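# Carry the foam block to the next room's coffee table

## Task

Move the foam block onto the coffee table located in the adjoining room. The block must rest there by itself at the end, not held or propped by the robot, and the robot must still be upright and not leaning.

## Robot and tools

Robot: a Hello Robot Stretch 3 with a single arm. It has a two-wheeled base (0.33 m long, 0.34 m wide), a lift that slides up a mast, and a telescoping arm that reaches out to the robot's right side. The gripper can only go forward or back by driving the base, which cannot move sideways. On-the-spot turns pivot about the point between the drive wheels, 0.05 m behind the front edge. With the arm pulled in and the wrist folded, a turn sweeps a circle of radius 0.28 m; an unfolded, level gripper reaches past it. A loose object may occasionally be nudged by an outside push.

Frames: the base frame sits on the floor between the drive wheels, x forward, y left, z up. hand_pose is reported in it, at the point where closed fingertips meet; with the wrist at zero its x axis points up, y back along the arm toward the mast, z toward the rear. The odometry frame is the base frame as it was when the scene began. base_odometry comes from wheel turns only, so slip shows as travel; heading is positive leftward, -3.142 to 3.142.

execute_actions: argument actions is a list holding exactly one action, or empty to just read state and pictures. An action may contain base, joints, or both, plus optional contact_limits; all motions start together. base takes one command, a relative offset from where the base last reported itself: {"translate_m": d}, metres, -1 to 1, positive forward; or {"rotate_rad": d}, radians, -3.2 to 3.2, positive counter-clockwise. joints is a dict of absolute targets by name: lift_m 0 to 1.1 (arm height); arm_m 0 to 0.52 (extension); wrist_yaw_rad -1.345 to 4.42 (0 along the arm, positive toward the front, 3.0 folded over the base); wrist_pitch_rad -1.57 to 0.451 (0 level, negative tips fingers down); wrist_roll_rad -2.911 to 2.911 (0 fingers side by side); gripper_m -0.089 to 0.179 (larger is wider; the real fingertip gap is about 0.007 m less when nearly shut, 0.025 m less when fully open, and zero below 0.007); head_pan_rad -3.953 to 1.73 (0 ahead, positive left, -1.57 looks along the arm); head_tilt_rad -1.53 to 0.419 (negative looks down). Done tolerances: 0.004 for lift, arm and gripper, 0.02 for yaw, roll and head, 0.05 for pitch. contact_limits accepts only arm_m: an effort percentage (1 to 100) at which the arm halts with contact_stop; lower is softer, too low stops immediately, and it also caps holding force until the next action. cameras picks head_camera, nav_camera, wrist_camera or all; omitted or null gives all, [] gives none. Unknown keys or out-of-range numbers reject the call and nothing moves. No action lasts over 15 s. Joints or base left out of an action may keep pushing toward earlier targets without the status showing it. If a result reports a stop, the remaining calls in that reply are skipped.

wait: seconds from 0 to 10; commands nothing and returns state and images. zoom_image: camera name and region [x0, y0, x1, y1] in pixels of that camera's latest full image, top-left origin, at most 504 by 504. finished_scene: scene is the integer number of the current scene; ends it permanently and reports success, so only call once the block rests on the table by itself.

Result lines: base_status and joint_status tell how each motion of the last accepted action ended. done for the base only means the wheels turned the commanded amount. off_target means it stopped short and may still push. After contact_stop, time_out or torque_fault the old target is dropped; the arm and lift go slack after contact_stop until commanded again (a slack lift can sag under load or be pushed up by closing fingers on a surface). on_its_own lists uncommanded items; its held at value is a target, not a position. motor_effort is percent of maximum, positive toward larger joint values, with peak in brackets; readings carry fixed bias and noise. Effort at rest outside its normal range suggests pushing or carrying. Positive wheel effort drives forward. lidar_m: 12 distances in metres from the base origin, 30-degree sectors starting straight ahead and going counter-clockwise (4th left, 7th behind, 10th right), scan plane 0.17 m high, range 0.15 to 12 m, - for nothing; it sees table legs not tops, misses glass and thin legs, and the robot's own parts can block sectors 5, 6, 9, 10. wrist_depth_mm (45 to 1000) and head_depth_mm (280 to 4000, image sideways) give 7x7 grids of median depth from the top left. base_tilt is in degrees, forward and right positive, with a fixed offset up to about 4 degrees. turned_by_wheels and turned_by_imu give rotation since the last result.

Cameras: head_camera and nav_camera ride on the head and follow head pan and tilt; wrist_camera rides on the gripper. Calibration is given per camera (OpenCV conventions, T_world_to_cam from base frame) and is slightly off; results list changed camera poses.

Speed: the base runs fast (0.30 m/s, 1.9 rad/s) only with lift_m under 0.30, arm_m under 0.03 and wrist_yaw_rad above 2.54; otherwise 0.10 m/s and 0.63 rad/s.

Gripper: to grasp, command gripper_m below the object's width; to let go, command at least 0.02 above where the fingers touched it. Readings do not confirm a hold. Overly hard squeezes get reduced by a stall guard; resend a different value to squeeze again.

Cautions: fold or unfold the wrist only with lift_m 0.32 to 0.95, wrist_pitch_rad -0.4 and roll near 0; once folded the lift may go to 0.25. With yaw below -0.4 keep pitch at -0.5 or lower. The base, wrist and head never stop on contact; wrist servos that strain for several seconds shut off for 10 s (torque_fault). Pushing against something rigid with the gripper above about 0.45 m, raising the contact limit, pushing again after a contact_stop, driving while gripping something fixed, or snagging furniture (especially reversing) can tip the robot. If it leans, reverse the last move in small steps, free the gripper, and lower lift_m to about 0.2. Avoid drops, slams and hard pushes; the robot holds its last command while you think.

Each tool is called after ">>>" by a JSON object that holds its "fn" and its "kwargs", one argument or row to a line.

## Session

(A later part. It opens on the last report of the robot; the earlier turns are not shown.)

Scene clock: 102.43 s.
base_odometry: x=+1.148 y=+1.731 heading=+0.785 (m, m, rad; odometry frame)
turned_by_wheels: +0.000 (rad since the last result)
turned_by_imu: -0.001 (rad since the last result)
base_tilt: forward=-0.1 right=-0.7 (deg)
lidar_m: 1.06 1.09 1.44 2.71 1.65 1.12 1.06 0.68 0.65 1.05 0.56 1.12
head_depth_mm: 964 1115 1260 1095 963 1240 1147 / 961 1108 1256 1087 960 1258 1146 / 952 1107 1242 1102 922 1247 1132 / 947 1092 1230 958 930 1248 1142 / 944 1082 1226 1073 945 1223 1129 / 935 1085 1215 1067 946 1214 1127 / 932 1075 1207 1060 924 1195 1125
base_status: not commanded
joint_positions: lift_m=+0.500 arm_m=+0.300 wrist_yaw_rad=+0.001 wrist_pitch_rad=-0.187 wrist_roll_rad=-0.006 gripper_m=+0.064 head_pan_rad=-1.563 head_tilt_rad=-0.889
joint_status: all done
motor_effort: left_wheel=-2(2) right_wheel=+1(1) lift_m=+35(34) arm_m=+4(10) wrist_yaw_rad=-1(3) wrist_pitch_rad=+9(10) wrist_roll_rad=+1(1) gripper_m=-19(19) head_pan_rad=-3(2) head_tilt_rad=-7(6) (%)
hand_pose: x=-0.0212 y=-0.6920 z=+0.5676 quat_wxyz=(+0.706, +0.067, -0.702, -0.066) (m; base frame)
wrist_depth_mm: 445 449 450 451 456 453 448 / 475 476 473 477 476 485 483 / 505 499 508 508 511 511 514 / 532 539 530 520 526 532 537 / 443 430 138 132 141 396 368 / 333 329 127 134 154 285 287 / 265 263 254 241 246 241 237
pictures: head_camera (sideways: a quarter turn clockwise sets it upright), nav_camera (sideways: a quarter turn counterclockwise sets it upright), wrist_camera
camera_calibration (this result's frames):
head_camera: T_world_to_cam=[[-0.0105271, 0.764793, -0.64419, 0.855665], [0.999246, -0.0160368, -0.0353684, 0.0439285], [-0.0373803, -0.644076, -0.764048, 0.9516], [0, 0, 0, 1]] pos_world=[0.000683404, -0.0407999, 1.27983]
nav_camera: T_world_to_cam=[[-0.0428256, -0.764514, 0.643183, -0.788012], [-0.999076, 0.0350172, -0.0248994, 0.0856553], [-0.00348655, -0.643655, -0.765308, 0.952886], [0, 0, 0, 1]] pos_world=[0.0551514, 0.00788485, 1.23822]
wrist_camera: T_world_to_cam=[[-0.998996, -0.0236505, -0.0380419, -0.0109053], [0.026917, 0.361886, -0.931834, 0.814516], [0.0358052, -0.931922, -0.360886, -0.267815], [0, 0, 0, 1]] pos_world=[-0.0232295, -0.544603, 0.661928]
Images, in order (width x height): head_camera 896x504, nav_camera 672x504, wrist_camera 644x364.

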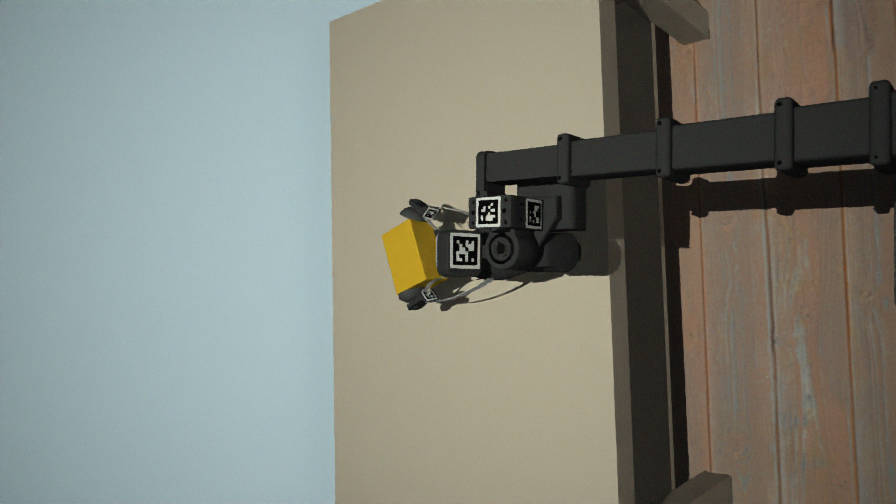

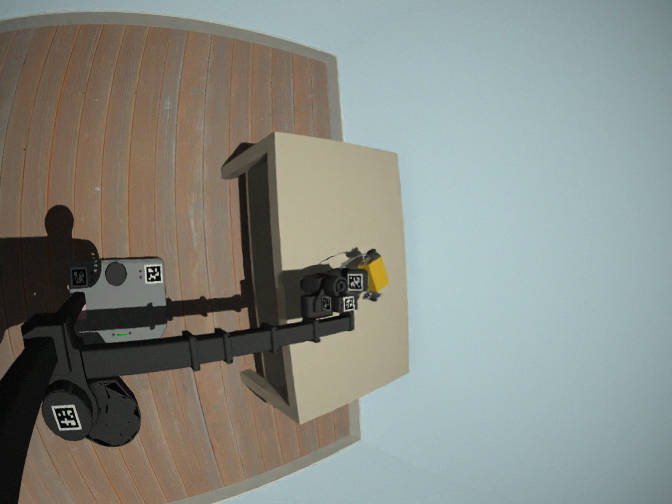

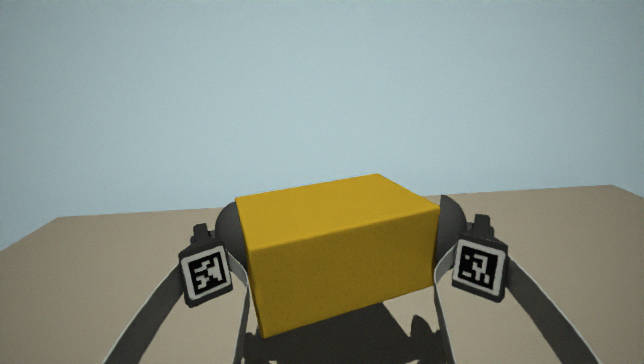

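>>> {"fn": "execute_actions", "kwargs": {
  "actions": [
    {"joints":{"lift_m":0.408}}
  ],
  "cameras": []
}}

>>> {"fn": "execute_actions", "kwargs": {
  "actions": [
    {"joints":{"gripper_m":0.17}}
  ],
  "cameras": []
}}

>>> {"fn": "execute_actions", "kwargs": {
  "actions": [
    {"joints":{"lift_m":0.5,"arm_m":0.1}}
  ],
  "cameras": ["wrist_camera","head_camera"]
}}

Scene clock: 104.20 s.
base_odometry: x=+1.148 y=+1.731 heading=+0.785 (m, m, rad; odometry frame)
turned_by_wheels: +0.000 (rad since the last result)
turned_by_imu: +0.000 (rad since the last result)
base_tilt: forward=-0.3 right=-0.7 (deg)
lidar_m: 1.06 1.09 1.44 2.71 1.64 1.12 1.06 0.68 0.65 1.05 0.56 1.12
head_depth_mm: 963 1110 1260 1094 964 1244 1147 / 957 1106 1247 1093 964 1261 1143 / 954 1102 1240 1079 992 1254 1131 / 947 1094 1235 1037 981 1250 1132 / 940 1087 1227 1070 946 1221 1135 / 935 1079 1213 1066 943 1217 1128 / 928 1075 1210 1063 922 1196 1126
base_status: not commanded
joint_positions: lift_m=+0.408 arm_m=+0.300 wrist_yaw_rad=+0.001 wrist_pitch_rad=-0.186 wrist_roll_rad=-0.006 gripper_m=+0.064 head_pan_rad=-1.563 head_tilt_rad=-0.889
joint_status: all done
motor_effort: left_wheel=-2(2) right_wheel=+1(1) lift_m=+35(34) arm_m=+3(4) wrist_yaw_rad=-1(1) wrist_pitch_rad=+9(9) wrist_roll_rad=+1(1) gripper_m=-19(19) head_pan_rad=-2(4) head_tilt_rad=-7(7) (%)
hand_pose: x=-0.0212 y=-0.6921 z=+0.4756 quat_wxyz=(+0.707, +0.067, -0.702, -0.066) (m; base frame)
wrist_depth_mm: 447 447 457 455 459 447 455 / 476 479 476 482 480 484 483 / 503 503 506 505 504 496 459 / 374 360 340 324 308 296 286 / 249 242 139 133 142 223 207 / 187 185 127 134 154 160 162 / 149 148 142 136 138 135 133
pictures: none
No camera images: the call's "cameras" was empty. Leave "cameras" out to get every camera's image.

Scene clock: 105.77 s.
base_odometry: x=+1.148 y=+1.731 heading=+0.785 (m, m, rad; odometry frame)
turned_by_wheels: +0.000 (rad since the last result)
turned_by_imu: +0.000 (rad since the last result)
base_tilt: forward=-0.2 right=-0.9 (deg)
lidar_m: 1.06 1.09 1.44 2.71 1.64 1.12 1.06 0.68 0.65 1.05 0.56 1.12
head_depth_mm: 960 1115 1262 1093 966 1241 1148 / 958 1106 1250 1086 961 1254 1140 / 951 1101 1243 1084 999 1252 1131 / 947 1093 1235 1072 978 1247 1134 / 945 1090 1225 1074 948 1226 1131 / 938 1082 1216 1067 944 1216 1128 / 932 1074 1209 1063 922 1202 1129
base_status: not commanded
joint_positions: lift_m=+0.408 arm_m=+0.300 wrist_yaw_rad=+0.001 wrist_pitch_rad=-0.184 wrist_roll_rad=-0.006 gripper_m=+0.170 head_pan_rad=-1.563 head_tilt_rad=-0.889
joint_status: all done
motor_effort: left_wheel=-2(2) right_wheel=+0(1) lift_m=+35(34) arm_m=+3(3) wrist_yaw_rad=-1(1) wrist_pitch_rad=+8(9) wrist_roll_rad=+1(1) gripper_m=+0(84) head_pan_rad=-2(3) head_tilt_rad=-6(6) (%)
hand_pose: x=-0.0212 y=-0.6922 z=+0.4763 quat_wxyz=(+0.707, +0.066, -0.702, -0.065) (m; base frame)
wrist_depth_mm: 446 446 452 453 448 454 455 / 471 470 479 483 481 484 478 / 500 497 503 501 498 497 498 / 383 362 345 327 310 298 288 / 251 260 211 141 149 222 208 / 190 - 171 136 155 163 169 / - 148 144 138 139 136 133
pictures: none
No camera images: the call's "cameras" was empty. Leave "cameras" out to get every camera's image.

Scene clock: 108.47 s.
base_odometry: x=+1.148 y=+1.731 heading=+0.785 (m, m, rad; odometry frame)
turned_by_wheels: +0.000 (rad since the last result)
turned_by_imu: -0.001 (rad since the last result)
base_tilt: forward=-0.2 right=-0.7 (deg)
lidar_m: 1.06 1.09 1.44 2.71 1.64 1.12 1.07 0.68 0.65 1.05 0.56 1.12
head_depth_mm: 963 1109 1257 1098 967 1241 1149 / 957 1107 1249 1088 963 1258 1159 / 952 1102 1244 1085 951 - 1142 / 945 1097 1230 1031 955 - 1138 / 942 1085 1220 1070 951 1220 1136 / 937 1081 1212 1066 942 1222 1128 / 932 1070 1205 1062 925 1204 1118
base_status: not commanded
joint_positions: lift_m=+0.500 arm_m=+0.100 wrist_yaw_rad=+0.001 wrist_pitch_rad=-0.182 wrist_roll_rad=-0.006 gripper_m=+0.170 head_pan_rad=-1.563 head_tilt_rad=-0.889
joint_status: all done
motor_effort: left_wheel=-2(2) right_wheel=+1(1) lift_m=+42(44) arm_m=-4(6) wrist_yaw_rad=-1(1) wrist_pitch_rad=+7(8) wrist_roll_rad=+1(1) gripper_m=+1(1) head_pan_rad=-2(2) head_tilt_rad=-7(6) (%)
hand_pose: x=-0.0212 y=-0.4928 z=+0.5685 quat_wxyz=(+0.707, +0.065, -0.702, -0.064) (m; base frame)
wrist_depth_mm: 628 632 624 616 627 630 624 / 657 667 656 660 669 683 672 / 696 705 699 699 697 712 715 / 735 653 619 581 560 538 568 / 464 466 421 362 390 398 369 / 338 - 321 311 305 292 304 / 271 265 259 253 248 244 239
pictures: head_camera (sideways: a quarter turn clockwise sets it upright), wrist_camera
camera_calibration (this result's frames):
head_camera: T_world_to_cam=[[-0.0105273, 0.764793, -0.64419, 0.855665], [0.999246, -0.0160366, -0.0353684, 0.0439285], [-0.0373801, -0.644076, -0.764048, 0.9516], [0, 0, 0, 1]] pos_world=[0.000683413, -0.0407999, 1.27983]
wrist_camera: T_world_to_cam=[[-0.998999, -0.0237004, -0.0379396, -0.00627235], [0.0269663, 0.357641, -0.93347, 0.742118], [0.0356923, -0.933558, -0.356644, -0.0850691], [0, 0, 0, 1]] pos_world=[-0.0232419, -0.344977, 0.662167]
Images, in order (width x height): head_camera 896x504, wrist_camera 644x364.

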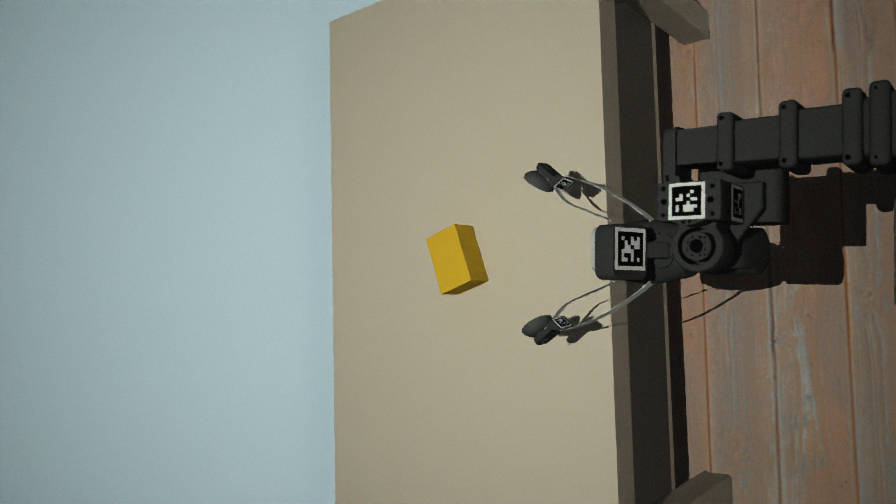

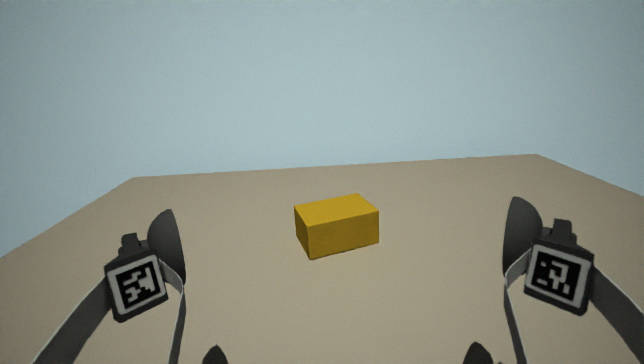

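>>> {"fn": "finished_scene", "kwargs": {
  "scene": 1
}}

The scene is finished: the task was done.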